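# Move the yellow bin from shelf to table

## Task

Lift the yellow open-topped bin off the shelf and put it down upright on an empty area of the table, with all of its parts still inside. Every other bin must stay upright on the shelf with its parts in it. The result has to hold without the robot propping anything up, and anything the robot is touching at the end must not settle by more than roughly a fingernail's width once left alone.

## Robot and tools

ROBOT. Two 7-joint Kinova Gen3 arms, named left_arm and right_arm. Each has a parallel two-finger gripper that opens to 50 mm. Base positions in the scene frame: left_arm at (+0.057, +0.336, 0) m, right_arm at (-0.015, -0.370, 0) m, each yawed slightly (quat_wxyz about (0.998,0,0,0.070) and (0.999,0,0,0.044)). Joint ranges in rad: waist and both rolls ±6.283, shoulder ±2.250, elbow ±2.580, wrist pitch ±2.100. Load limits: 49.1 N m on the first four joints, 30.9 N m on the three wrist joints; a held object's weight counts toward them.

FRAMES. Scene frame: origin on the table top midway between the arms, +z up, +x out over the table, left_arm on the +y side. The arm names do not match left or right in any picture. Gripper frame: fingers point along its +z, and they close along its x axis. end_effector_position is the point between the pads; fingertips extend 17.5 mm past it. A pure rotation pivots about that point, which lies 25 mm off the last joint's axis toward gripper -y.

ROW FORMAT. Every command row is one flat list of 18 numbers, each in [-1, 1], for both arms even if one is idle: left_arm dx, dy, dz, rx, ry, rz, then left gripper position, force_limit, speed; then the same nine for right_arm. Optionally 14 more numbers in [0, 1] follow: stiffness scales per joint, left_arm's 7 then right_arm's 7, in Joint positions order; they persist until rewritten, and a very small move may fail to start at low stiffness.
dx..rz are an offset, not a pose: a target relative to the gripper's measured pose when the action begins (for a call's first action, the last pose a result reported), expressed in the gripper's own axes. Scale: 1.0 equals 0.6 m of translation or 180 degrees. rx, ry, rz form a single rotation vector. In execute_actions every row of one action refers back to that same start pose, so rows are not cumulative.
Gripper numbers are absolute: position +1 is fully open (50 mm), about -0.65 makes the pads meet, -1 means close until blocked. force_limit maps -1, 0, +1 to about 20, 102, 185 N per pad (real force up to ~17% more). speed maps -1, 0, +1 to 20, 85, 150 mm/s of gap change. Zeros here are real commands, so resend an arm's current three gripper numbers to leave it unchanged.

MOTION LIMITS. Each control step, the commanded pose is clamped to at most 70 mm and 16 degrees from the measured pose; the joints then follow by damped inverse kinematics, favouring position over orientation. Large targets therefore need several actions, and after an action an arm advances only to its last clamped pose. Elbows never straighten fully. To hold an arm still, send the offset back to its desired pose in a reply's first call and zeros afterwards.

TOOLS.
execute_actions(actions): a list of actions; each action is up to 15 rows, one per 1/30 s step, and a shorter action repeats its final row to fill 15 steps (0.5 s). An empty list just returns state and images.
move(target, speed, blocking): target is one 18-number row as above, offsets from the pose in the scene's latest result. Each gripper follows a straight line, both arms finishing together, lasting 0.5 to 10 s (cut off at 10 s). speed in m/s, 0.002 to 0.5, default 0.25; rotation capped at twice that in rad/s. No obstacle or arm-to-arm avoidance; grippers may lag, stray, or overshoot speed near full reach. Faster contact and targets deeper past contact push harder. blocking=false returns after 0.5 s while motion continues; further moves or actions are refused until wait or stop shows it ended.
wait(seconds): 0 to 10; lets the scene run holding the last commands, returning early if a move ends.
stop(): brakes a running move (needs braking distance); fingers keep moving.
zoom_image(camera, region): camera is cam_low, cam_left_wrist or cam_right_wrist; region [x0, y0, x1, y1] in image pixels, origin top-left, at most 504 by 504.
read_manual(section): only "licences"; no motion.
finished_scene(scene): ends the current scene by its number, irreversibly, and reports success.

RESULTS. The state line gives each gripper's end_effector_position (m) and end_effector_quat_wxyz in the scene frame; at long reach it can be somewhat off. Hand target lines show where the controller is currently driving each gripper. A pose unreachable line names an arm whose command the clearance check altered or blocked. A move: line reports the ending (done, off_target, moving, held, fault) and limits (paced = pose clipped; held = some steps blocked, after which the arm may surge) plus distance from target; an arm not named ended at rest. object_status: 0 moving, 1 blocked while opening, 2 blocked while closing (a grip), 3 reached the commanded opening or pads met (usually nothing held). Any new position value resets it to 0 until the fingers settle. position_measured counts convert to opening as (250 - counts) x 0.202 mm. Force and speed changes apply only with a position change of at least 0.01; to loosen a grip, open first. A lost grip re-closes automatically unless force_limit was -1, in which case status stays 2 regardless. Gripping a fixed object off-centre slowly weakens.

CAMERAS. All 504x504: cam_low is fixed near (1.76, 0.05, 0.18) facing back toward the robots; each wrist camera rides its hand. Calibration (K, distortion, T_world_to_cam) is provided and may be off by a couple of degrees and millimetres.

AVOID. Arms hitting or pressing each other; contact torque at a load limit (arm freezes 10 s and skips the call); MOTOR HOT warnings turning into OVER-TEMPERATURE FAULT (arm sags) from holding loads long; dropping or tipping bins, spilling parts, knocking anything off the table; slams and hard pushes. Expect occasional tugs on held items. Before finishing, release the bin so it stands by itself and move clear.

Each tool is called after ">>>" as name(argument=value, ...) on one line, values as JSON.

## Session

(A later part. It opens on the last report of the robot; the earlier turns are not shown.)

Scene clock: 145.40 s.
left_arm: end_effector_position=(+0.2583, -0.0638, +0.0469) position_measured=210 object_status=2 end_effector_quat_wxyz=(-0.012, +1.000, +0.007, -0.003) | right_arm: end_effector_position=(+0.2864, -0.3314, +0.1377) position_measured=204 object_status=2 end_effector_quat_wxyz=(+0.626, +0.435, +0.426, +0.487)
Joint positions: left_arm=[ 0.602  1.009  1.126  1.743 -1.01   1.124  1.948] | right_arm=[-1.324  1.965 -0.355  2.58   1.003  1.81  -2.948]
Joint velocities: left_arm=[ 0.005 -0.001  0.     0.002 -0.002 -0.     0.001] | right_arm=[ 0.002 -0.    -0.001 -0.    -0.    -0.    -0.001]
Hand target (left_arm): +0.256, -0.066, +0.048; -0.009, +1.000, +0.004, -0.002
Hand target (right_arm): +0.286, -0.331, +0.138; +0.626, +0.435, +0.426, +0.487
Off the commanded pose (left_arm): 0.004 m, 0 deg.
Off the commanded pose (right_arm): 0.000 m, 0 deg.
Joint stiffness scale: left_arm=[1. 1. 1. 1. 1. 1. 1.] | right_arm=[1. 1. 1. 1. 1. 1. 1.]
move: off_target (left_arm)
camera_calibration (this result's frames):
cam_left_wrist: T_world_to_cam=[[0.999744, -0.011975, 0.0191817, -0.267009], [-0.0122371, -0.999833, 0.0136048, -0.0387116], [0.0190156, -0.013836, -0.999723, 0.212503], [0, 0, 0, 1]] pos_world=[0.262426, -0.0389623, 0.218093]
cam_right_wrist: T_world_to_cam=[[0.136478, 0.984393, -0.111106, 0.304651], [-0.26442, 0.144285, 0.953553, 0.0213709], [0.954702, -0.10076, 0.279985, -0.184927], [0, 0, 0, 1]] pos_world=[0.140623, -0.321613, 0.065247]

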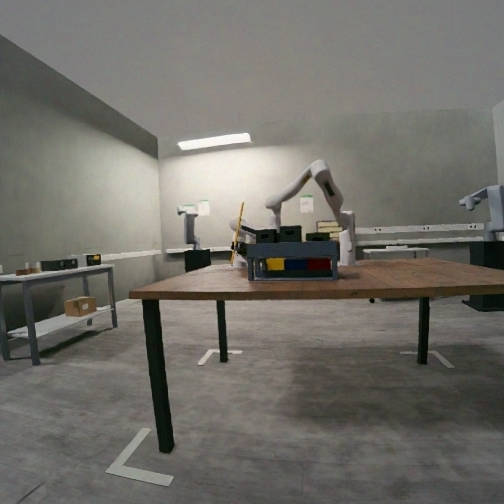

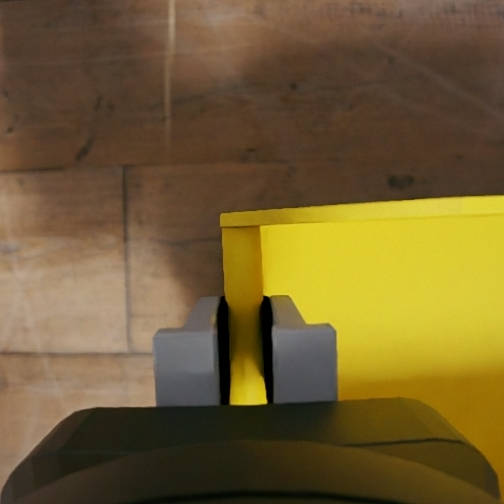

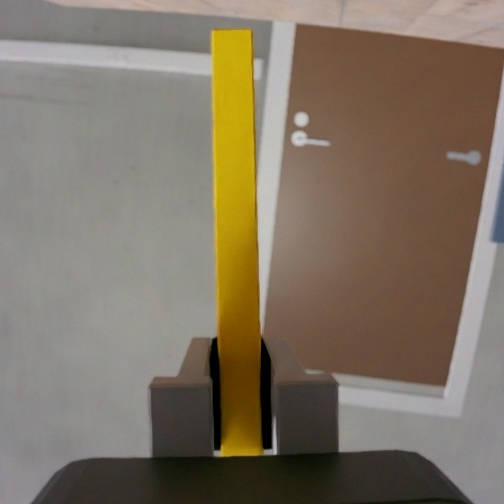

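>>> move(target=[-0.2,0,-0.02,0,0,0,-1,0.2,0,0,0,0,0,0,0,-1,-0.3,0], speed=0.08)

Scene clock: 149.33 s.
left_arm: end_effector_position=(+0.1412, -0.0655, +0.0581) position_measured=210 object_status=2 end_effector_quat_wxyz=(-0.013, +1.000, +0.007, -0.003) | right_arm: end_effector_position=(+0.2864, -0.3314, +0.1377) position_measured=204 object_status=2 end_effector_quat_wxyz=(+0.626, +0.435, +0.426, +0.487)
Joint positions: left_arm=[ 0.787  0.968  1.181  1.857 -1.008  1.109  2.25 ] | right_arm=[-1.324  1.965 -0.355  2.58   1.003  1.81  -2.948]
Joint velocities: left_arm=[ 0.004 -0.    -0.     0.001  0.001 -0.     0.001] | right_arm=[ 0.001 -0.001 -0.001  0.    -0.     0.     0.001]
Hand target (left_arm): +0.139, -0.066, +0.060; -0.012, +1.000, +0.007, -0.003
Hand target (right_arm): +0.286, -0.331, +0.138; +0.626, +0.435, +0.426, +0.487
Off the commanded pose (left_arm): 0.003 m, 0 deg.
Off the commanded pose (right_arm): 0.000 m, 0 deg.
Joint stiffness scale: left_arm=[1. 1. 1. 1. 1. 1. 1.] | right_arm=[1. 1. 1. 1. 1. 1. 1.]
move: done
camera_calibration (this result's frames):
cam_left_wrist: T_world_to_cam=[[0.999756, -0.0112347, 0.0190232, -0.150184], [-0.01145, -0.999871, 0.0112439, -0.0419856], [0.0188944, -0.0114589, -0.999756, 0.226099], [0, 0, 0, 1]] pos_world=[0.145395, -0.0410766, 0.229372]
cam_right_wrist: T_world_to_cam=[[0.136477, 0.984393, -0.111106, 0.304651], [-0.26442, 0.144285, 0.953553, 0.0213709], [0.954702, -0.10076, 0.279985, -0.184927], [0, 0, 0, 1]] pos_world=[0.140623, -0.321613, 0.0652471]

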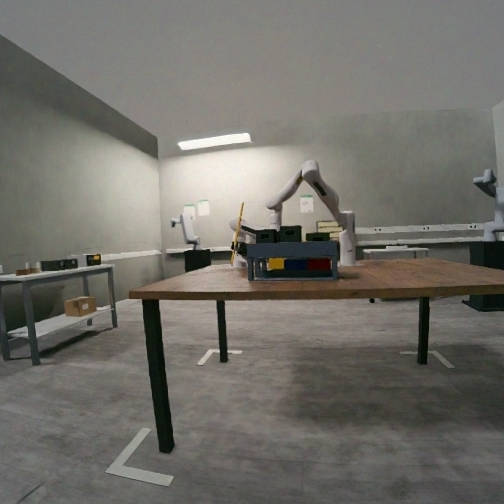

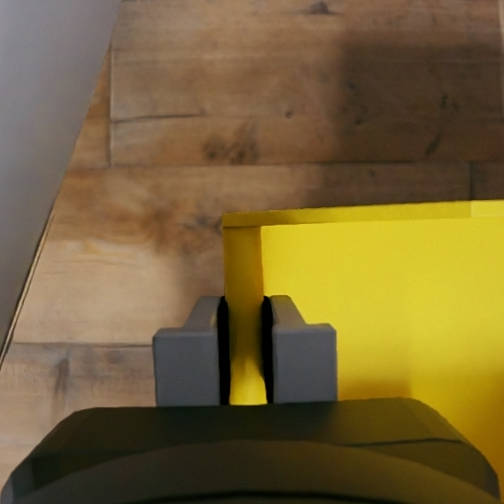

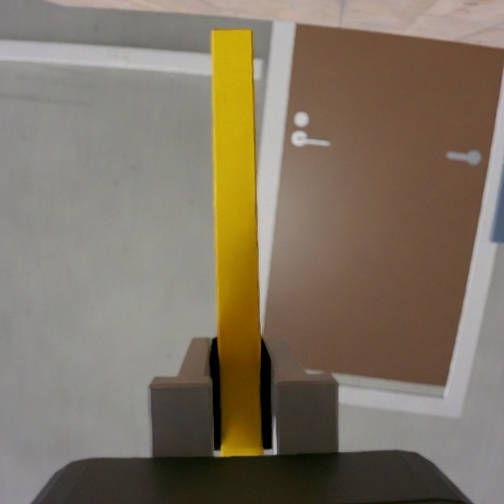

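>>> move(target=[0,0,0.04,0,0,0,-1,0.2,0,0,0,0,0,0,0,-1,-0.3,0], speed=0.04)

Scene clock: 150.60 s.
left_arm: end_effector_position=(+0.1438, -0.0648, +0.0375) position_measured=210 object_status=2 end_effector_quat_wxyz=(-0.013, +1.000, +0.008, -0.001) | right_arm: end_effector_position=(+0.2864, -0.3314, +0.1377) position_measured=204 object_status=2 end_effector_quat_wxyz=(+0.626, +0.435, +0.426, +0.487)
Joint positions: left_arm=[ 0.802  0.991  1.136  1.873 -1.046  1.067  2.271] | right_arm=[-1.324  1.965 -0.355  2.58   1.003  1.81  -2.948]
Joint velocities: left_arm=[ 0.001  0.001  0.     0.001 -0.002  0.    -0.   ] | right_arm=[ 0.     0.     0.001  0.    -0.    -0.001 -0.001]
Hand target (left_arm): +0.141, -0.065, +0.034; -0.013, +1.000, +0.007, -0.003
Hand target (right_arm): +0.286, -0.331, +0.138; +0.626, +0.435, +0.426, +0.487
Off the commanded pose (left_arm): 0.004 m, 0 deg.
Off the commanded pose (right_arm): 0.000 m, 0 deg.
Joint stiffness scale: left_arm=[1. 1. 1. 1. 1. 1. 1.] | right_arm=[1. 1. 1. 1. 1. 1. 1.]
move: off_target (left_arm)
camera_calibration (this result's frames):
cam_left_wrist: T_world_to_cam=[[0.999683, -0.00936971, 0.0233752, -0.152433], [-0.00963165, -0.999892, 0.0111188, -0.0413518], [0.0232685, -0.0113404, -0.999665, 0.204876], [0, 0, 0, 1]] pos_world=[0.147219, -0.0404522, 0.208831]
cam_right_wrist: T_world_to_cam=[[0.136477, 0.984393, -0.111106, 0.304651], [-0.26442, 0.144285, 0.953553, 0.0213709], [0.954702, -0.10076, 0.279985, -0.184927], [0, 0, 0, 1]] pos_world=[0.140623, -0.321613, 0.065247]

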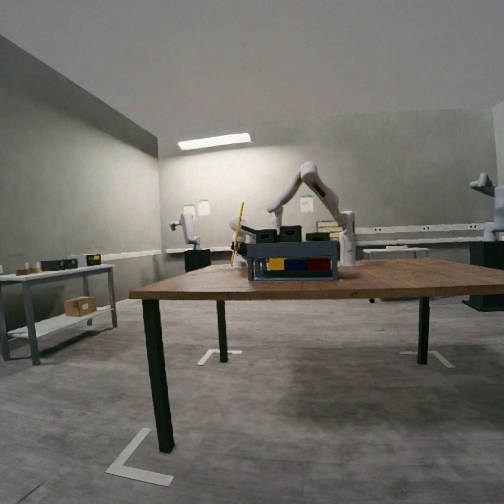

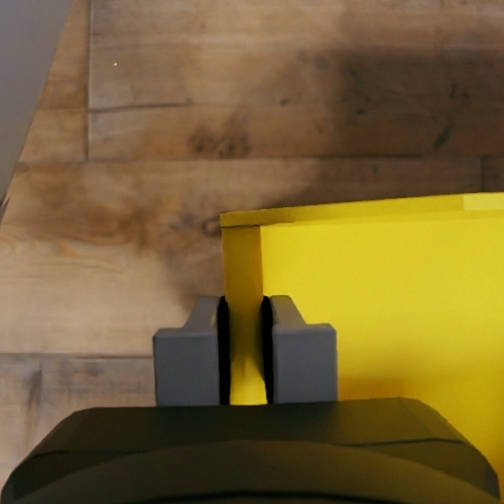

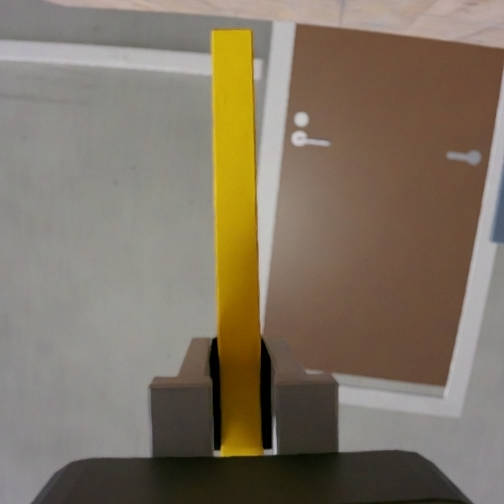

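>>> execute_actions(actions=[[[0,0,0,0,0,0,1,0.2,0,0,0,0,0,0,0,-1,-0.3,0]],[[0,0,-0.1,0,0,0,1,0.2,0,0,0,0,0,0,0,-1,-0.3,0]],[[0.1,0,-0.3,0,0,0,1,0.2,0,0,0,0,0,0,0,-1,-0.3,0]]])

Scene clock: 152.70 s.
left_arm: end_effector_position=(+0.1939, -0.0676, +0.2625) position_measured=3 object_status=3 end_effector_quat_wxyz=(-0.016, +1.000, +0.000, -0.005) | right_arm: end_effector_position=(+0.2864, -0.3308, +0.1378) position_measured=204 object_status=2 end_effector_quat_wxyz=(+0.626, +0.435, +0.426, +0.488)
Joint positions: left_arm=[ 0.624  0.754  1.438  1.48  -0.727  1.574  1.897] | right_arm=[-1.325  1.964 -0.355  2.58   1.003  1.81  -2.948]
Joint velocities: left_arm=[-0.054 -0.063  0.012 -0.465 -0.     0.344 -0.185] | right_arm=[-0.001 -0.    -0.001 -0.     0.001  0.     0.   ]
Hand target (left_arm): +0.202, -0.069, +0.274; -0.013, +1.000, +0.007, -0.003
Hand target (right_arm): +0.286, -0.331, +0.138; +0.626, +0.435, +0.426, +0.488
Off the commanded pose (left_arm): 0.015 m, 1 deg.
Off the commanded pose (right_arm): 0.000 m, 0 deg.
Joint stiffness scale: left_arm=[1. 1. 1. 1. 1. 1. 1.] | right_arm=[1. 1. 1. 1. 1. 1. 1.]
camera_calibration (this result's frames):
cam_left_wrist: T_world_to_cam=[[0.999586, -0.024436, 0.0151803, -0.206608], [-0.0245318, -0.99968, 0.00615658, -0.0418891], [0.015025, -0.00652643, -0.999866, 0.430529], [0, 0, 0, 1]] pos_world=[0.199026, -0.0441145, 0.433865]
cam_right_wrist: T_world_to_cam=[[0.134979, 0.9847, -0.110214, 0.304496], [-0.264767, 0.143032, 0.953646, 0.0208769], [0.954819, -0.0995414, 0.280022, -0.184478], [0, 0, 0, 1]] pos_world=[0.14057, -0.321187, 0.0653085]

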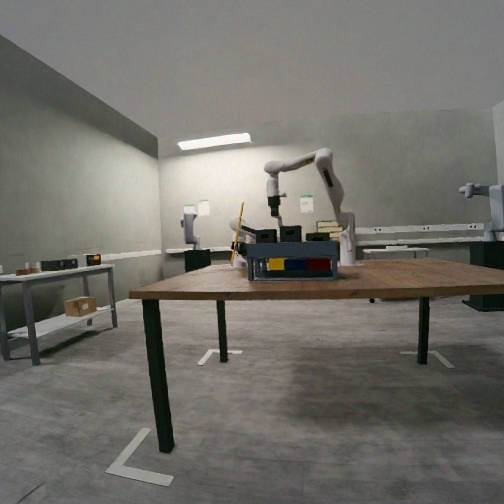

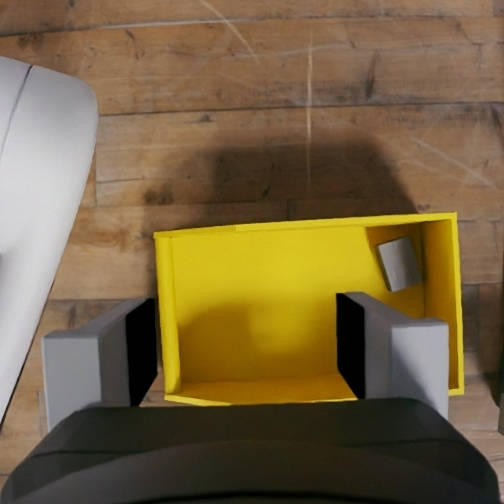

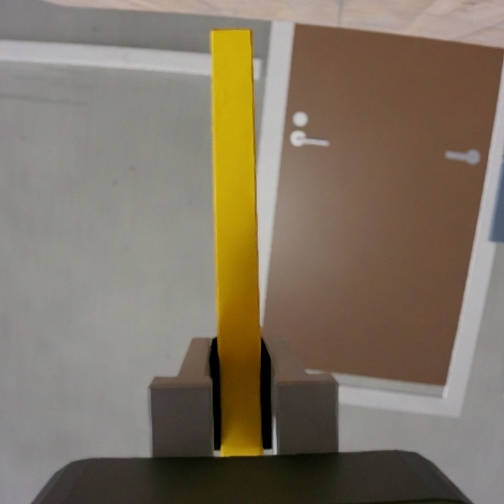

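>>> move(target=[0.277,-0.397,-0.0625,0,0,0,1,0.2,0,0.0997,0.0522,0.1705,0,0,0,-1,-0.3,0], speed=0.2)

Scene clock: 156.67 s.
left_arm: end_effector_position=(+0.3578, +0.1679, +0.3051) position_measured=3 object_status=3 end_effector_quat_wxyz=(-0.016, +1.000, +0.000, -0.005) | right_arm: end_effector_position=(+0.3851, -0.2813, +0.1883) position_measured=204 object_status=2 end_effector_quat_wxyz=(+0.631, +0.434, +0.418, +0.488)
Joint positions: left_arm=[-0.258  0.79   1.878  1.67  -0.746  1.749  1.463] | right_arm=[-1.005  1.54  -0.108  2.581  1.418  2.052 -2.508]
Joint velocities: left_arm=[-0.008  0.    -0.    -0.     0.001 -0.    -0.004] | right_arm=[ 0.054 -0.007 -0.049  0.     0.     0.068 -0.001]
Hand target (left_arm): +0.360, +0.170, +0.305; -0.016, +1.000, +0.000, -0.006
Hand target (right_arm): +0.386, -0.280, +0.188; +0.629, +0.434, +0.421, +0.488
Off the commanded pose (left_arm): 0.003 m, 0 deg.
Off the commanded pose (right_arm): 0.002 m, 1 deg.
Joint stiffness scale: left_arm=[1. 1. 1. 1. 1. 1. 1.] | right_arm=[1. 1. 1. 1. 1. 1. 1.]
joint sent to its limit (right arm) — the command would take joint 4 (elbow) past its upper limit, so that joint was sent only as far as its limit.
move: done
camera_calibration (this result's frames):
cam_left_wrist: T_world_to_cam=[[0.999593, -0.0248324, 0.0140321, -0.364891], [-0.0249163, -0.999673, 0.0058332, 0.197538], [0.0138826, -0.00618045, -0.999885, 0.472597], [0, 0, 0, 1]] pos_world=[0.363103, 0.191333, 0.47651]
cam_right_wrist: T_world_to_cam=[[0.14876, 0.983263, -0.105187, 0.241372], [-0.277995, 0.143663, 0.949779, -0.00222568], [0.948994, -0.112048, 0.294714, -0.292017], [0, 0, 0, 1]] pos_world=[0.240597, -0.269732, 0.113564]

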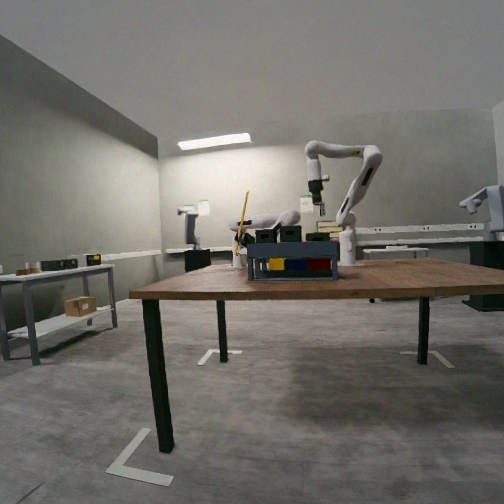

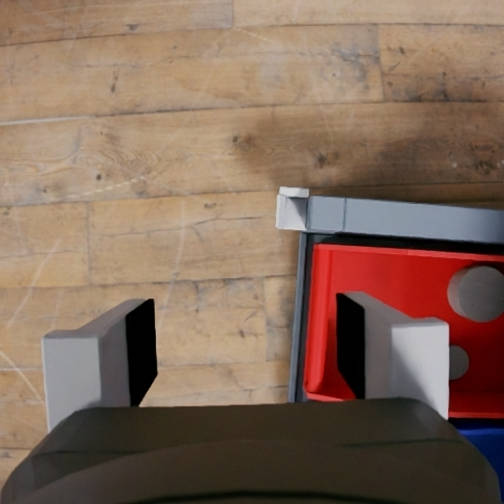

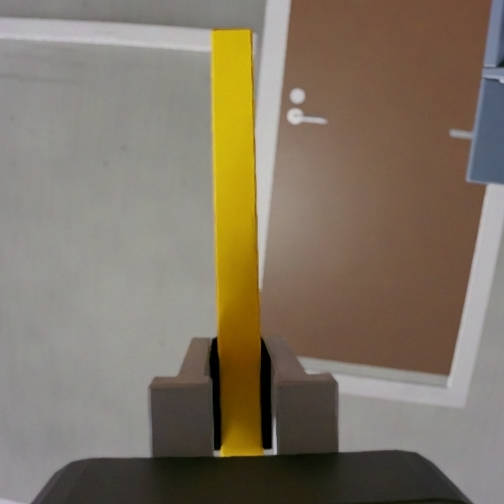

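>>> move(target=[0,0,-0.25,0,0,0,1,0.2,0,0,0,0,0,0,0,-1,-0.3,0], speed=0.3)

>>> move(target=[0,0,0,0,0,0,1,0.2,0,0.2803,0.0825,-0.108,0.4317,0.4514,-0.3039,-1,-0.3,0], speed=0.2)

Scene clock: 164.30 s.
left_arm: end_effector_position=(+0.3614, +0.1636, +0.4536) position_measured=3 object_status=3 end_effector_quat_wxyz=(-0.014, +1.000, +0.005, -0.005) | right_arm: end_effector_position=(+0.3855, -0.2824, +0.1883) position_measured=204 object_status=2 end_effector_quat_wxyz=(+0.632, +0.435, +0.417, +0.487)
Joint positions: left_arm=[-0.143  0.621  1.868  1.167 -0.684  2.097  1.287] | right_arm=[-0.999  1.539 -0.111  2.581  1.418  2.056 -2.508]
Joint velocities: left_arm=[ 0.005 -0.005 -0.001 -0.002 -0.    -0.    -0.001] | right_arm=[ 0.    -0.    -0.001  0.    -0.    -0.001 -0.   ]
Hand target (left_arm): +0.359, +0.163, +0.455; -0.016, +1.000, +0.000, -0.005
Hand target (right_arm): +0.385, -0.281, +0.188; +0.631, +0.434, +0.418, +0.488
Off the commanded pose (left_arm): 0.003 m, 1 deg.
Off the commanded pose (right_arm): 0.001 m, 0 deg.
Joint stiffness scale: left_arm=[1. 1. 1. 1. 1. 1. 1.] | right_arm=[1. 1. 1. 1. 1. 1. 1.]
joint sent to its limit (left arm) — the command would take joint 6 (wrist pitch) past its upper limit, so that joint was sent only as far as its limit.
move: done
camera_calibration (this result's frames):
cam_left_wrist: T_world_to_cam=[[0.999747, -0.0162114, 0.0155701, -0.372927], [-0.0163697, -0.999815, 0.0100934, 0.187435], [0.0154036, -0.0103457, -0.999828, 0.621068], [0, 0, 0, 1]] pos_world=[0.366334, 0.18778, 0.624876]
cam_right_wrist: T_world_to_cam=[[0.151395, 0.982932, -0.104523, 0.241147], [-0.277399, 0.143741, 0.949941, -0.00223379], [0.948751, -0.114821, 0.294426, -0.293148], [0, 0, 0, 1]] pos_world=[0.240996, -0.270369, 0.113638]

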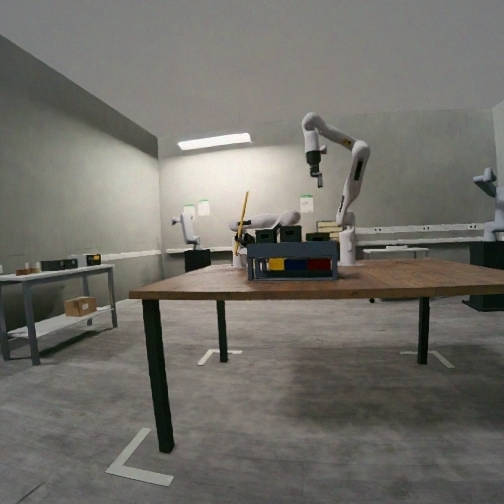

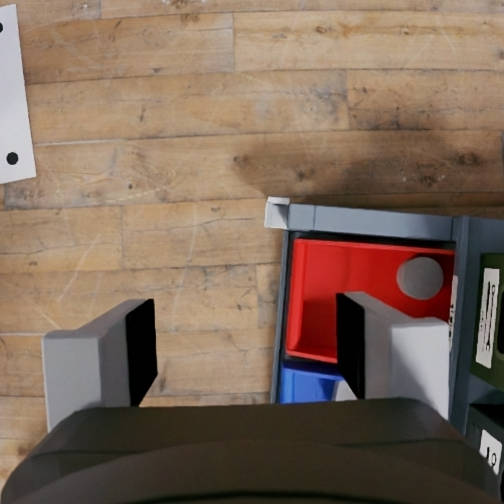

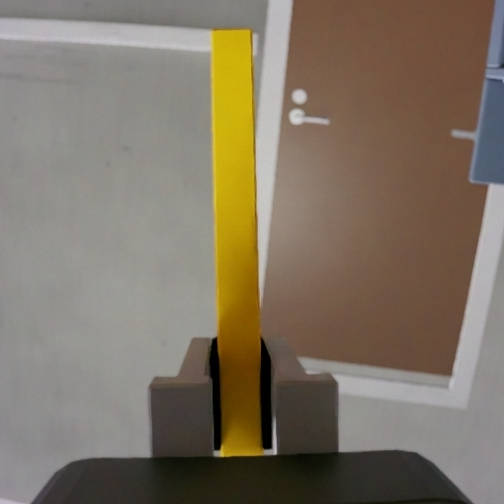

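Scene clock: 170.33 s.
left_arm: end_effector_position=(+0.3614, +0.1636, +0.4536) position_measured=3 object_status=3 end_effector_quat_wxyz=(-0.014, +1.000, +0.005, -0.005) | right_arm: end_effector_position=(+0.3438, -0.0989, +0.2024) position_measured=204 object_status=2 end_effector_quat_wxyz=(+0.010, +0.104, +0.994, +0.007)
Joint positions: left_arm=[-0.143  0.621  1.868  1.167 -0.684  2.097  1.287] | right_arm=[ 0.092  0.782 -1.364  1.55   0.788  1.426  1.525]
Joint velocities: left_arm=[ 0.    -0.001 -0.    -0.     0.    -0.     0.   ] | right_arm=[-0.001  0.007  0.001 -0.001 -0.001  0.004  0.   ]
Hand target (left_arm): +0.361, +0.164, +0.454; -0.014, +1.000, +0.005, -0.005
Hand target (right_arm): +0.341, -0.100, +0.202; +0.005, +0.102, +0.995, +0.003
Off the commanded pose (left_arm): 0.000 m, 0 deg.
Off the commanded pose (right_arm): 0.004 m, 1 deg.
Joint stiffness scale: left_arm=[1. 1. 1. 1. 1. 1. 1.] | right_arm=[1. 1. 1. 1. 1. 1. 1.]
move: off_target (right_arm); limits=paced
camera_calibration (this result's frames):
cam_left_wrist: T_world_to_cam=[[0.999747, -0.0162304, 0.0155895, -0.372926], [-0.0163888, -0.999815, 0.0100886, 0.187435], [0.0154228, -0.0103415, -0.999828, 0.621066], [0, 0, 0, 1]] pos_world=[0.366325, 0.18777, 0.624882]
cam_right_wrist: T_world_to_cam=[[-0.977024, 0.212981, 0.00796191, 0.357623], [0.213128, 0.976163, 0.0410222, 0.0441043], [0.000964851, 0.0417766, -0.999127, 0.366494], [0, 0, 0, 1]] pos_world=[0.339652, -0.134531, 0.361517]

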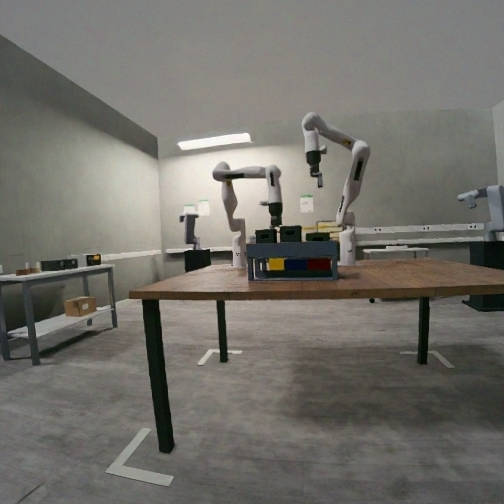

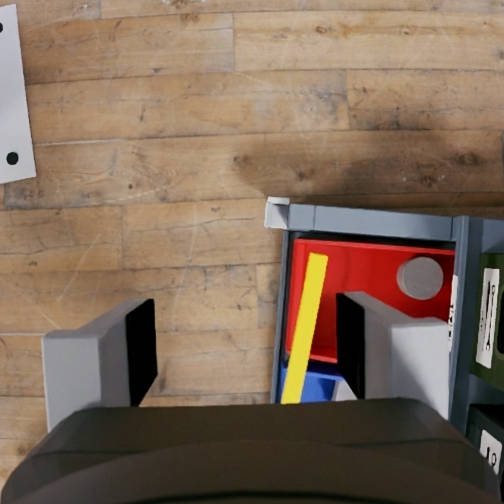

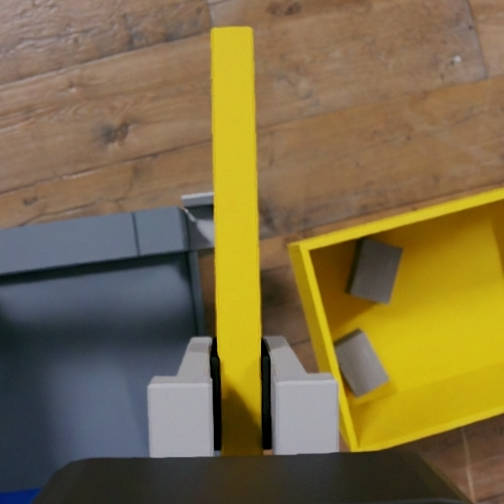

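>>> move(target=[0,0,0,0,0,0,1,0.2,0,-0.0083,0.0495,0.12,0,0,0.0278,-1,-0.3,0], speed=0.12)

Scene clock: 175.93 s.
left_arm: end_effector_position=(+0.3614, +0.1636, +0.4536) position_measured=3 object_status=3 end_effector_quat_wxyz=(-0.014, +1.000, +0.005, -0.005) | right_arm: end_effector_position=(+0.3533, -0.0721, +0.1331) position_measured=204 object_status=2 end_effector_quat_wxyz=(+0.006, +0.146, +0.989, +0.005)
Joint positions: left_arm=[-0.143  0.621  1.868  1.167 -0.684  2.097  1.287] | right_arm=[-0.008  0.89  -1.246  1.561  0.873  1.317  1.396]
Joint velocities: left_arm=[ 0.001 -0.     0.     0.001  0.001  0.     0.   ] | right_arm=[-0.004  0.001 -0.     0.     0.     0.    -0.001]
Hand target (left_arm): +0.361, +0.164, +0.454; -0.014, +1.000, +0.005, -0.005
Hand target (right_arm): +0.356, -0.070, +0.131; +0.009, +0.147, +0.989, +0.007
Off the commanded pose (left_arm): 0.000 m, 0 deg.
Off the commanded pose (right_arm): 0.004 m, 1 deg.
Joint stiffness scale: left_arm=[1. 1. 1. 1. 1. 1. 1.] | right_arm=[1. 1. 1. 1. 1. 1. 1.]
move: off_target (right_arm)
camera_calibration (this result's frames):
cam_left_wrist: T_world_to_cam=[[0.999747, -0.0162307, 0.0155894, -0.372926], [-0.0163891, -0.999815, 0.0100889, 0.187435], [0.0154227, -0.0103419, -0.999828, 0.621067], [0, 0, 0, 1]] pos_world=[0.366325, 0.18777, 0.624882]
cam_right_wrist: T_world_to_cam=[[-0.955766, 0.2937, 0.0158603, 0.358997], [0.294096, 0.955061, 0.0369641, -0.010827], [-0.0042912, 0.0399934, -0.999191, 0.297843], [0, 0, 0, 1]] pos_world=[0.347579, -0.107009, 0.292308]

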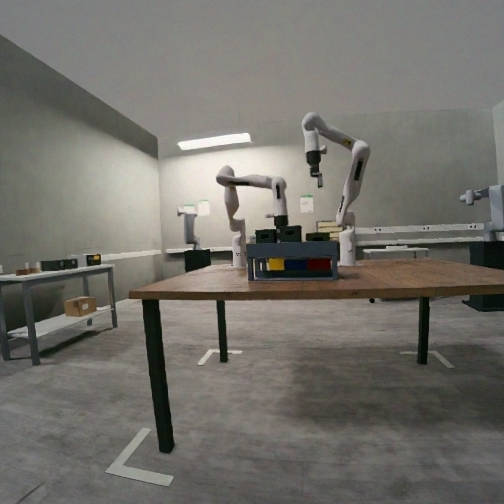

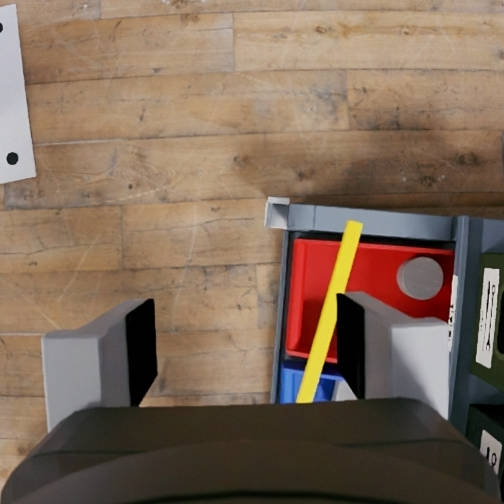

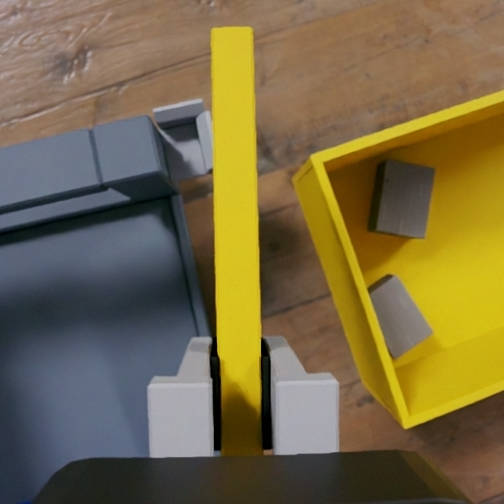

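>>> execute_actions(actions=[])

Scene clock: 178.50 s.
left_arm: end_effector_position=(+0.3614, +0.1636, +0.4536) position_measured=3 object_status=3 end_effector_quat_wxyz=(-0.014, +1.000, +0.005, -0.005) | right_arm: end_effector_position=(+0.3532, -0.0720, +0.1330) position_measured=204 object_status=2 end_effector_quat_wxyz=(+0.006, +0.146, +0.989, +0.005)
Joint positions: left_arm=[-0.143  0.621  1.868  1.167 -0.684  2.097  1.287] | right_arm=[-0.008  0.89  -1.246  1.561  0.873  1.317  1.396]
Joint velocities: left_arm=[ 0.    -0.     0.     0.001 -0.001  0.     0.   ] | right_arm=[ 0.    -0.001 -0.    -0.     0.     0.     0.   ]
Hand target (left_arm): +0.361, +0.164, +0.454; -0.014, +1.000, +0.005, -0.005
Hand target (right_arm): +0.356, -0.070, +0.131; +0.009, +0.147, +0.989, +0.007
Off the commanded pose (left_arm): 0.000 m, 0 deg.
Off the commanded pose (right_arm): 0.004 m, 1 deg.
Joint stiffness scale: left_arm=[1. 1. 1. 1. 1. 1. 1.] | right_arm=[1. 1. 1. 1. 1. 1. 1.]
camera_calibration (this result's frames):
cam_left_wrist: T_world_to_cam=[[0.999747, -0.0162306, 0.0155893, -0.372926], [-0.016389, -0.999815, 0.0100886, 0.187435], [0.0154227, -0.0103415, -0.999828, 0.621066], [0, 0, 0, 1]] pos_world=[0.366325, 0.18777, 0.624882]
cam_right_wrist: T_world_to_cam=[[-0.955863, 0.293373, 0.0160772, 0.358813], [0.293778, 0.955164, 0.0368339, -0.0107569], [-0.0045503, 0.0399313, -0.999192, 0.297816], [0, 0, 0, 1]] pos_world=[0.347491, -0.106884, 0.292203]

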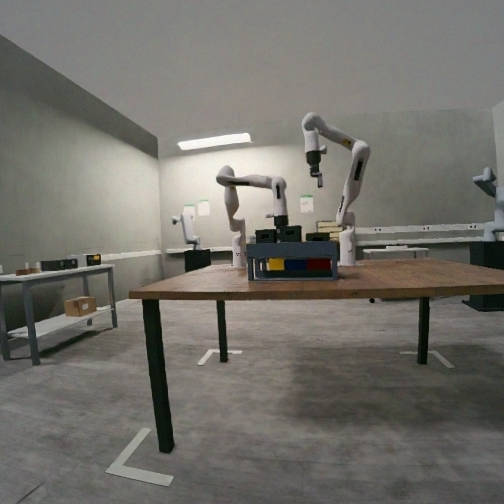

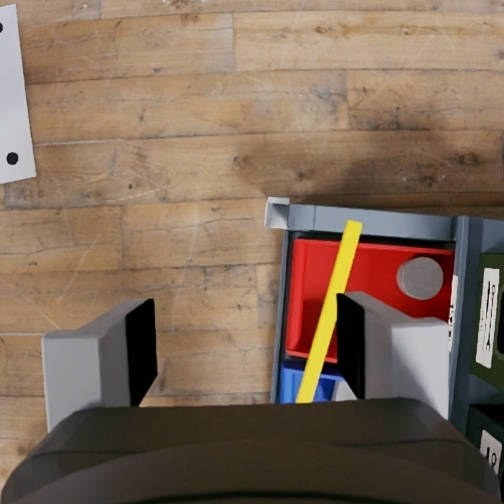

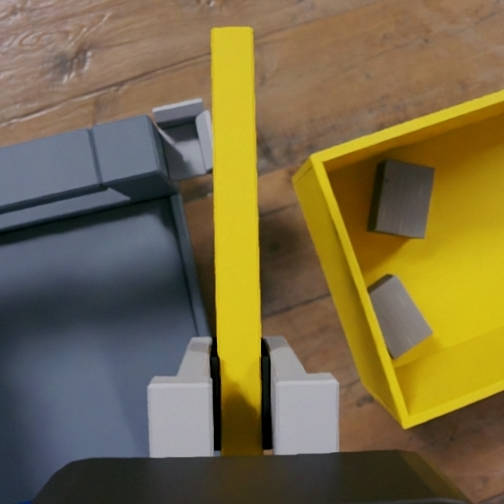

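>>> move(target=[0,0,0,0,0,0,1,0.2,0, 0,0,0,0,0,-0.09,-1,-0.3,0], speed=0.1)

Scene clock: 181.77 s.
left_arm: end_effector_position=(+0.3614, +0.1636, +0.4536) position_measured=3 object_status=3 end_effector_quat_wxyz=(-0.014, +1.000, +0.005, -0.005) | right_arm: end_effector_position=(+0.3527, -0.0724, +0.1327) position_measured=204 object_status=2 end_effector_quat_wxyz=(+0.004, +0.010, +1.000, +0.004)
Joint positions: left_arm=[-0.143  0.621  1.868  1.167 -0.684  2.097  1.287] | right_arm=[-0.008  0.89  -1.257  1.575  0.873  1.317  1.65 ]
Joint velocities: left_arm=[ 0.001  0.    -0.    -0.    -0.002 -0.001 -0.   ] | right_arm=[ 0.002 -0.001  0.     0.    -0.    -0.001  0.005]
Hand target (left_arm): +0.361, +0.164, +0.454; -0.014, +1.000, +0.005, -0.005
Hand target (right_arm): +0.353, -0.072, +0.133; +0.006, +0.005, +1.000, +0.004
Off the commanded pose (left_arm): 0.000 m, 0 deg.
Off the commanded pose (right_arm): 0.001 m, 1 deg.
Joint stiffness scale: left_arm=[1. 1. 1. 1. 1. 1. 1.] | right_arm=[1. 1. 1. 1. 1. 1. 1.]
move: done
camera_calibration (this result's frames):
cam_left_wrist: T_world_to_cam=[[0.999747, -0.0162304, 0.0155893, -0.372926], [-0.0163889, -0.999815, 0.0100887, 0.187435], [0.0154226, -0.0103416, -0.999828, 0.621067], [0, 0, 0, 1]] pos_world=[0.366325, 0.18777, 0.624882]
cam_right_wrist: T_world_to_cam=[[-0.999507, 0.0258129, 0.0178982, 0.354294], [0.0264027, 0.999089, 0.0335358, 0.0877165], [-0.0170162, 0.0339918, -0.999277, 0.301573], [0, 0, 0, 1]] pos_world=[0.356935, -0.107033, 0.292073]

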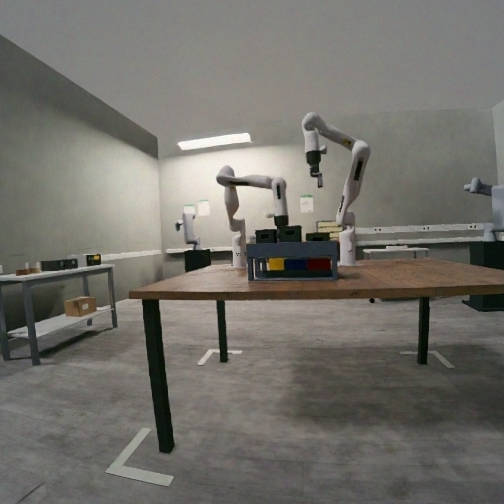

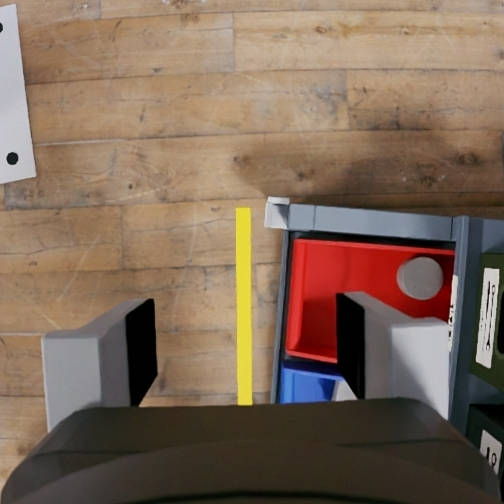

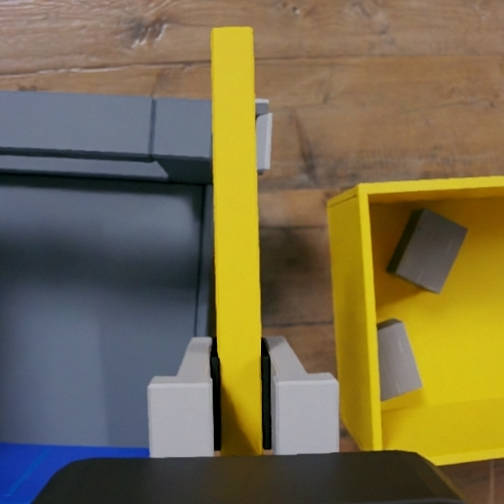

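>>> move(target=[0,0,0,0,0,0,1,0.2,0, 0,0,0.07,0,0,0.028,-1,-0.3,0], speed=0.08)

Scene clock: 183.77 s.
left_arm: end_effector_position=(+0.3614, +0.1636, +0.4536) position_measured=3 object_status=3 end_effector_quat_wxyz=(-0.014, +1.000, +0.005, -0.005) | right_arm: end_effector_position=(+0.3510, -0.0735, +0.0934) position_measured=204 object_status=2 end_effector_quat_wxyz=(+0.000, +0.053, +0.999, +0.003)
Joint positions: left_arm=[-0.143  0.621  1.868  1.167 -0.684  2.097  1.287] | right_arm=[-0.025  0.934 -1.196  1.617  0.911  1.238  1.542]
Joint velocities: left_arm=[-0.    -0.001  0.     0.     0.002  0.001 -0.   ] | right_arm=[-0.002  0.002 -0.     0.     0.    -0.001 -0.001]
Hand target (left_arm): +0.361, +0.164, +0.454; -0.014, +1.000, +0.005, -0.005
Hand target (right_arm): +0.353, -0.072, +0.091; +0.003, +0.054, +0.999, +0.004
Off the commanded pose (left_arm): 0.000 m, 0 deg.
Off the commanded pose (right_arm): 0.004 m, 0 deg.
Joint stiffness scale: left_arm=[1. 1. 1. 1. 1. 1. 1.] | right_arm=[1. 1. 1. 1. 1. 1. 1.]
move: off_target (right_arm)
camera_calibration (this result's frames):
cam_left_wrist: T_world_to_cam=[[0.999747, -0.0162305, 0.0155894, -0.372926], [-0.0163889, -0.999815, 0.0100886, 0.187435], [0.0154228, -0.0103415, -0.999828, 0.621066], [0, 0, 0, 1]] pos_world=[0.366325, 0.18777, 0.624882]
cam_right_wrist: T_world_to_cam=[[-0.993353, 0.11232, 0.0251627, 0.356817], [0.113077, 0.993101, 0.031046, 0.0594825], [-0.021502, 0.033685, -0.999201, 0.263768], [0, 0, 0, 1]] pos_world=[0.353391, -0.108035, 0.252732]

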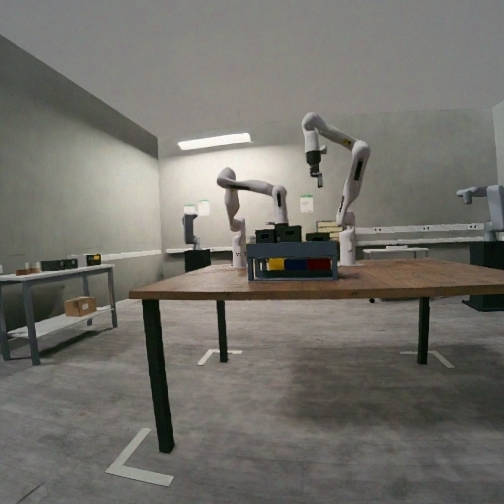

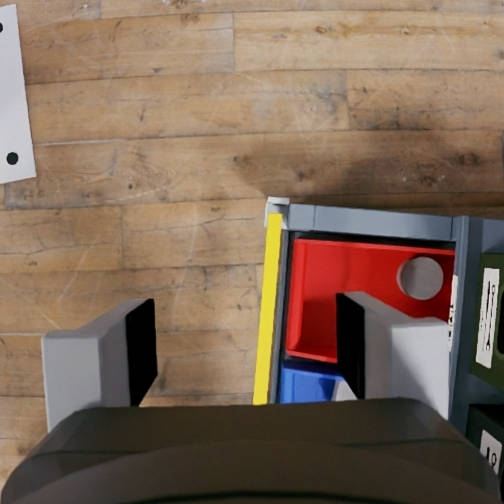

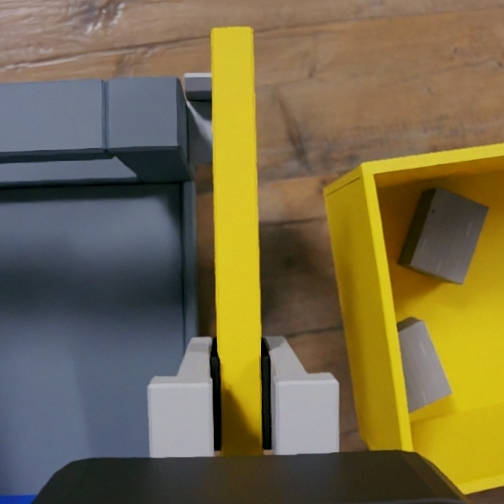

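>>> zoom_image(camera="cam_left_wrist", region=[220, 170, 340, 290])

Region (220, 170, 340, 290) of cam_left_wrist's 504x504 image, scaled by 4.200.

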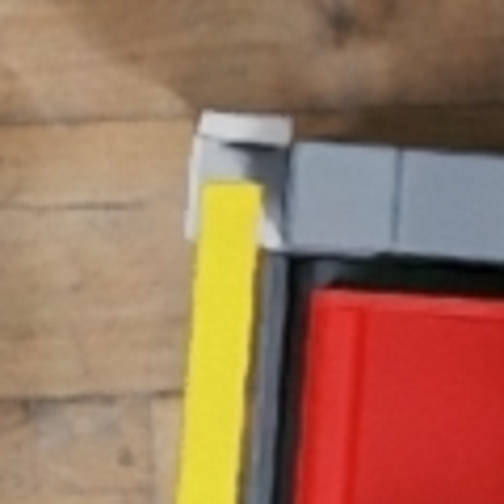

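>>> move(target=[0,0,0,0,0,0,1,0.2,0, -0.007,0,0.047,0,0,0,-1,-0.3,0], speed=0.04)

Scene clock: 186.13 s.
left_arm: end_effector_position=(+0.3614, +0.1636, +0.4536) position_measured=3 object_status=3 end_effector_quat_wxyz=(-0.014, +1.000, +0.005, -0.005) | right_arm: end_effector_position=(+0.3537, -0.0753, +0.0680) position_measured=204 object_status=2 end_effector_quat_wxyz=(-0.002, +0.053, +0.999, +0.001)
Joint positions: left_arm=[-0.143  0.621  1.868  1.167 -0.684  2.097  1.287] | right_arm=[-0.033  0.972 -1.164  1.631  0.945  1.2    1.531]
Joint velocities: left_arm=[ 0.    -0.    -0.     0.    -0.002  0.    -0.   ] | right_arm=[-0.001  0.004  0.    -0.     0.003 -0.    -0.   ]
Hand target (left_arm): +0.361, +0.164, +0.454; -0.014, +1.000, +0.005, -0.005
Hand target (right_arm): +0.355, -0.074, +0.065; +0.000, +0.053, +0.999, +0.003
Off the commanded pose (left_arm): 0.000 m, 0 deg.
Off the commanded pose (right_arm): 0.004 m, 0 deg.
Joint stiffness scale: left_arm=[1. 1. 1. 1. 1. 1. 1.] | right_arm=[1. 1. 1. 1. 1. 1. 1.]
move: off_target (right_arm)
camera_calibration (this result's frames):
cam_left_wrist: T_world_to_cam=[[0.999747, -0.0162307, 0.0155894, -0.372926], [-0.0163891, -0.999815, 0.0100888, 0.187435], [0.0154228, -0.0103418, -0.999828, 0.621067], [0, 0, 0, 1]] pos_world=[0.366325, 0.18777, 0.624882]
cam_right_wrist: T_world_to_cam=[[-0.993267, 0.111797, 0.0303683, 0.359957], [0.112635, 0.993257, 0.0274601, 0.0621956], [-0.0270936, 0.0306957, -0.999162, 0.240264], [0, 0, 0, 1]] pos_world=[0.357038, -0.109393, 0.227423]

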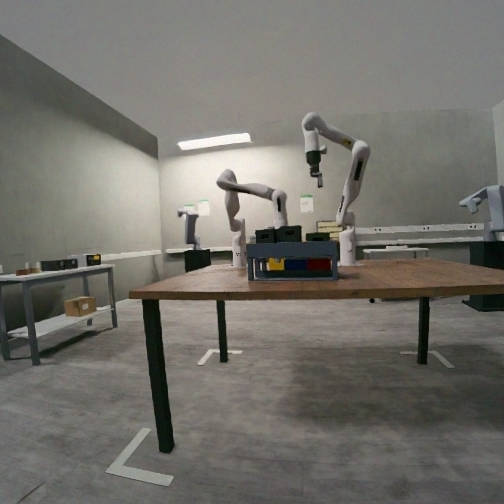

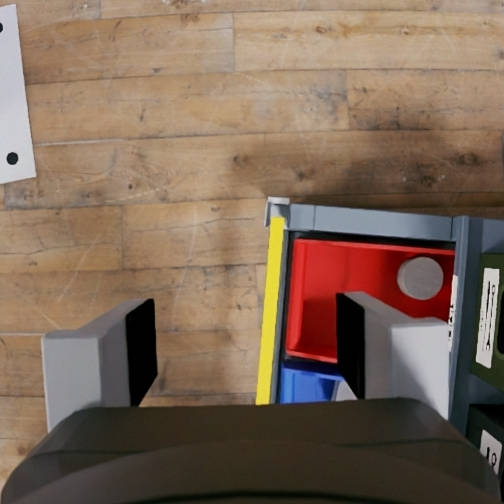

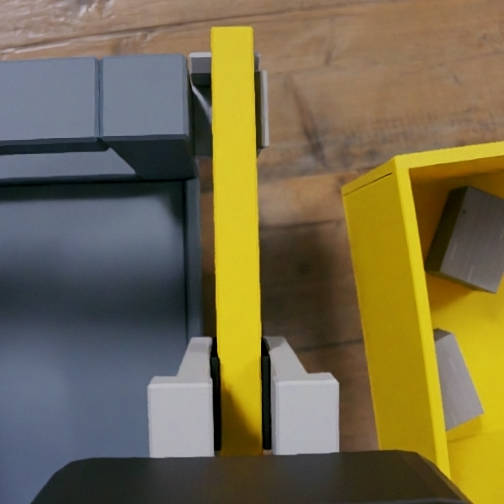

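>>> move(target=[0,0,0,0,0,0,1,0.2,0, 0,0,0.033,0,0,0,-1,-0.3,0], speed=0.03)

Scene clock: 188.20 s.
left_arm: end_effector_position=(+0.3614, +0.1636, +0.4536) position_measured=3 object_status=3 end_effector_quat_wxyz=(-0.014, +1.000, +0.005, -0.005) | right_arm: end_effector_position=(+0.3531, -0.0765, +0.0594) position_measured=204 object_status=2 end_effector_quat_wxyz=(-0.001, +0.054, +0.999, -0.001)
Joint positions: left_arm=[-0.143  0.621  1.868  1.167 -0.684  2.097  1.287] | right_arm=[-0.037  0.985 -1.156  1.642  0.963  1.189  1.515]
Joint velocities: left_arm=[ 0.     0.001 -0.001  0.    -0.001  0.    -0.   ] | right_arm=[ 0.    -0.     0.001  0.001  0.001 -0.    -0.002]
Hand target (left_arm): +0.361, +0.164, +0.454; -0.014, +1.000, +0.005, -0.005
Hand target (right_arm): +0.353, -0.075, +0.048; -0.003, +0.053, +0.999, +0.001
Off the commanded pose (left_arm): 0.000 m, 0 deg.
Off the commanded pose (right_arm): 0.011 m, 0 deg.
Joint stiffness scale: left_arm=[1. 1. 1. 1. 1. 1. 1.] | right_arm=[1. 1. 1. 1. 1. 1. 1.]
move: off_target (right_arm)
camera_calibration (this result's frames):
cam_left_wrist: T_world_to_cam=[[0.999747, -0.0162306, 0.0155895, -0.372926], [-0.0163891, -0.999815, 0.0100886, 0.187435], [0.0154229, -0.0103415, -0.999828, 0.621066], [0, 0, 0, 1]] pos_world=[0.366325, 0.18777, 0.624882]
cam_right_wrist: T_world_to_cam=[[-0.9932, 0.113192, 0.0272357, 0.360018], [0.113834, 0.993227, 0.0232955, 0.063556], [-0.0244143, 0.0262375, -0.999358, 0.230412], [0, 0, 0, 1]] pos_world=[0.35596, -0.109922, 0.218978]

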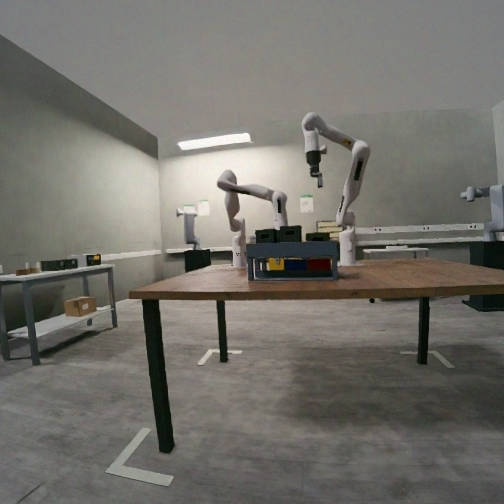

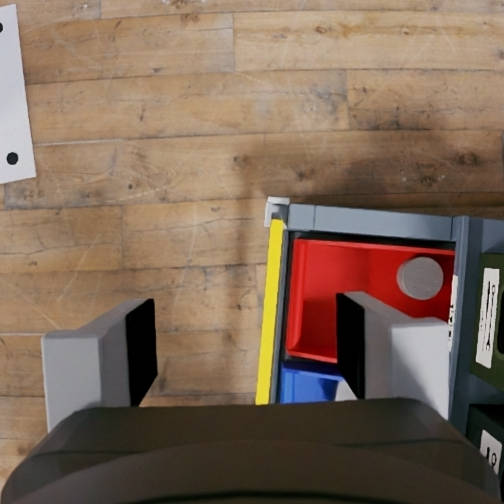

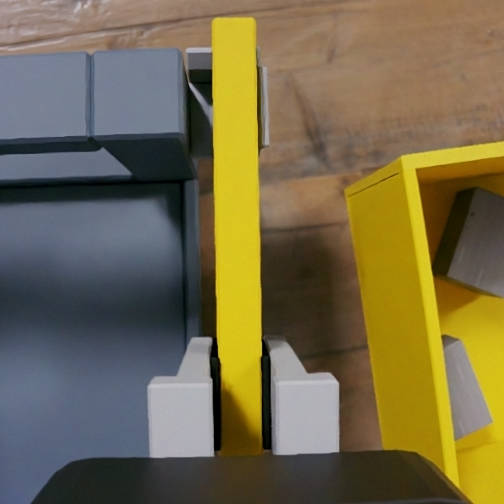

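>>> move(target=[0,0,0,0,0,0,1,0.2,0, 0,0,0,0,0,0,0.3,-0.3,0], speed=0.03)

Scene clock: 189.23 s.
left_arm: end_effector_position=(+0.3614, +0.1636, +0.4536) position_measured=3 object_status=3 end_effector_quat_wxyz=(-0.014, +1.000, +0.005, -0.005) | right_arm: end_effector_position=(+0.3531, -0.0766, +0.0593) position_measured=107 object_status=3 end_effector_quat_wxyz=(-0.001, +0.054, +0.999, -0.001)
Joint positions: left_arm=[-0.143  0.621  1.868  1.167 -0.684  2.097  1.287] | right_arm=[-0.037  0.985 -1.156  1.642  0.963  1.189  1.515]
Joint velocities: left_arm=[ 0.    -0.    -0.    -0.    -0.     0.001  0.   ] | right_arm=[-0.002 -0.    -0.002 -0.    -0.     0.    -0.   ]
Hand target (left_arm): +0.361, +0.164, +0.454; -0.014, +1.000, +0.005, -0.005
Hand target (right_arm): +0.353, -0.077, +0.059; -0.001, +0.054, +0.999, -0.001
Off the commanded pose (left_arm): 0.000 m, 0 deg.
Off the commanded pose (right_arm): 0.000 m, 0 deg.
Joint stiffness scale: left_arm=[1. 1. 1. 1. 1. 1. 1.] | right_arm=[1. 1. 1. 1. 1. 1. 1.]
move: done
camera_calibration (this result's frames):
cam_left_wrist: T_world_to_cam=[[0.999747, -0.0162305, 0.0155896, -0.372926], [-0.016389, -0.999815, 0.0100887, 0.187435], [0.015423, -0.0103416, -0.999828, 0.621066], [0, 0, 0, 1]] pos_world=[0.366325, 0.18777, 0.624882]
cam_right_wrist: T_world_to_cam=[[-0.993205, 0.113121, 0.027342, 0.359932], [0.113763, 0.993237, 0.0232092, 0.0636164], [-0.0245316, 0.026162, -0.999357, 0.230388], [0, 0, 0, 1]] pos_world=[0.355901, -0.109929, 0.218922]

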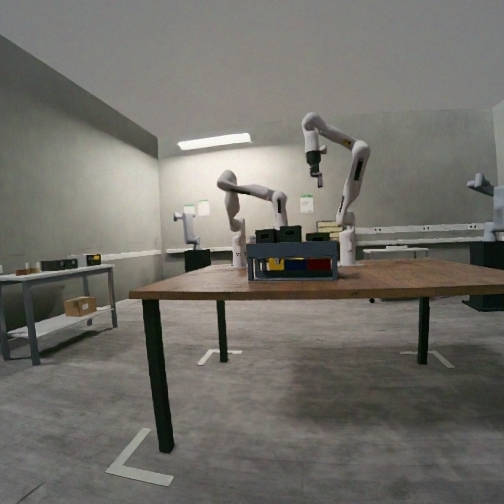

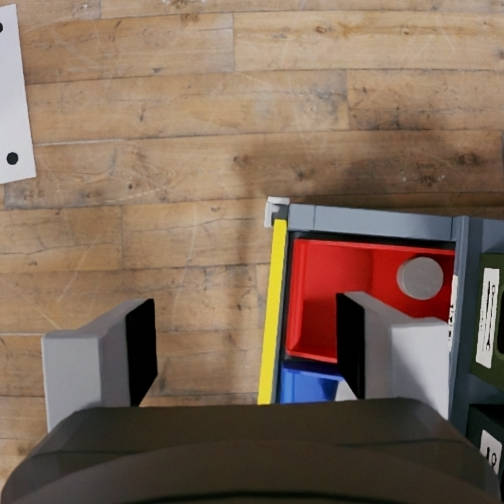

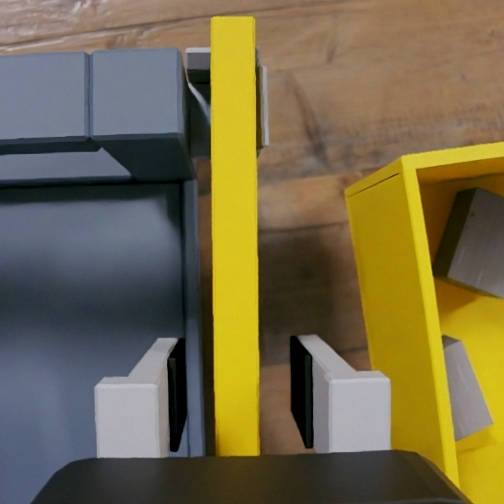

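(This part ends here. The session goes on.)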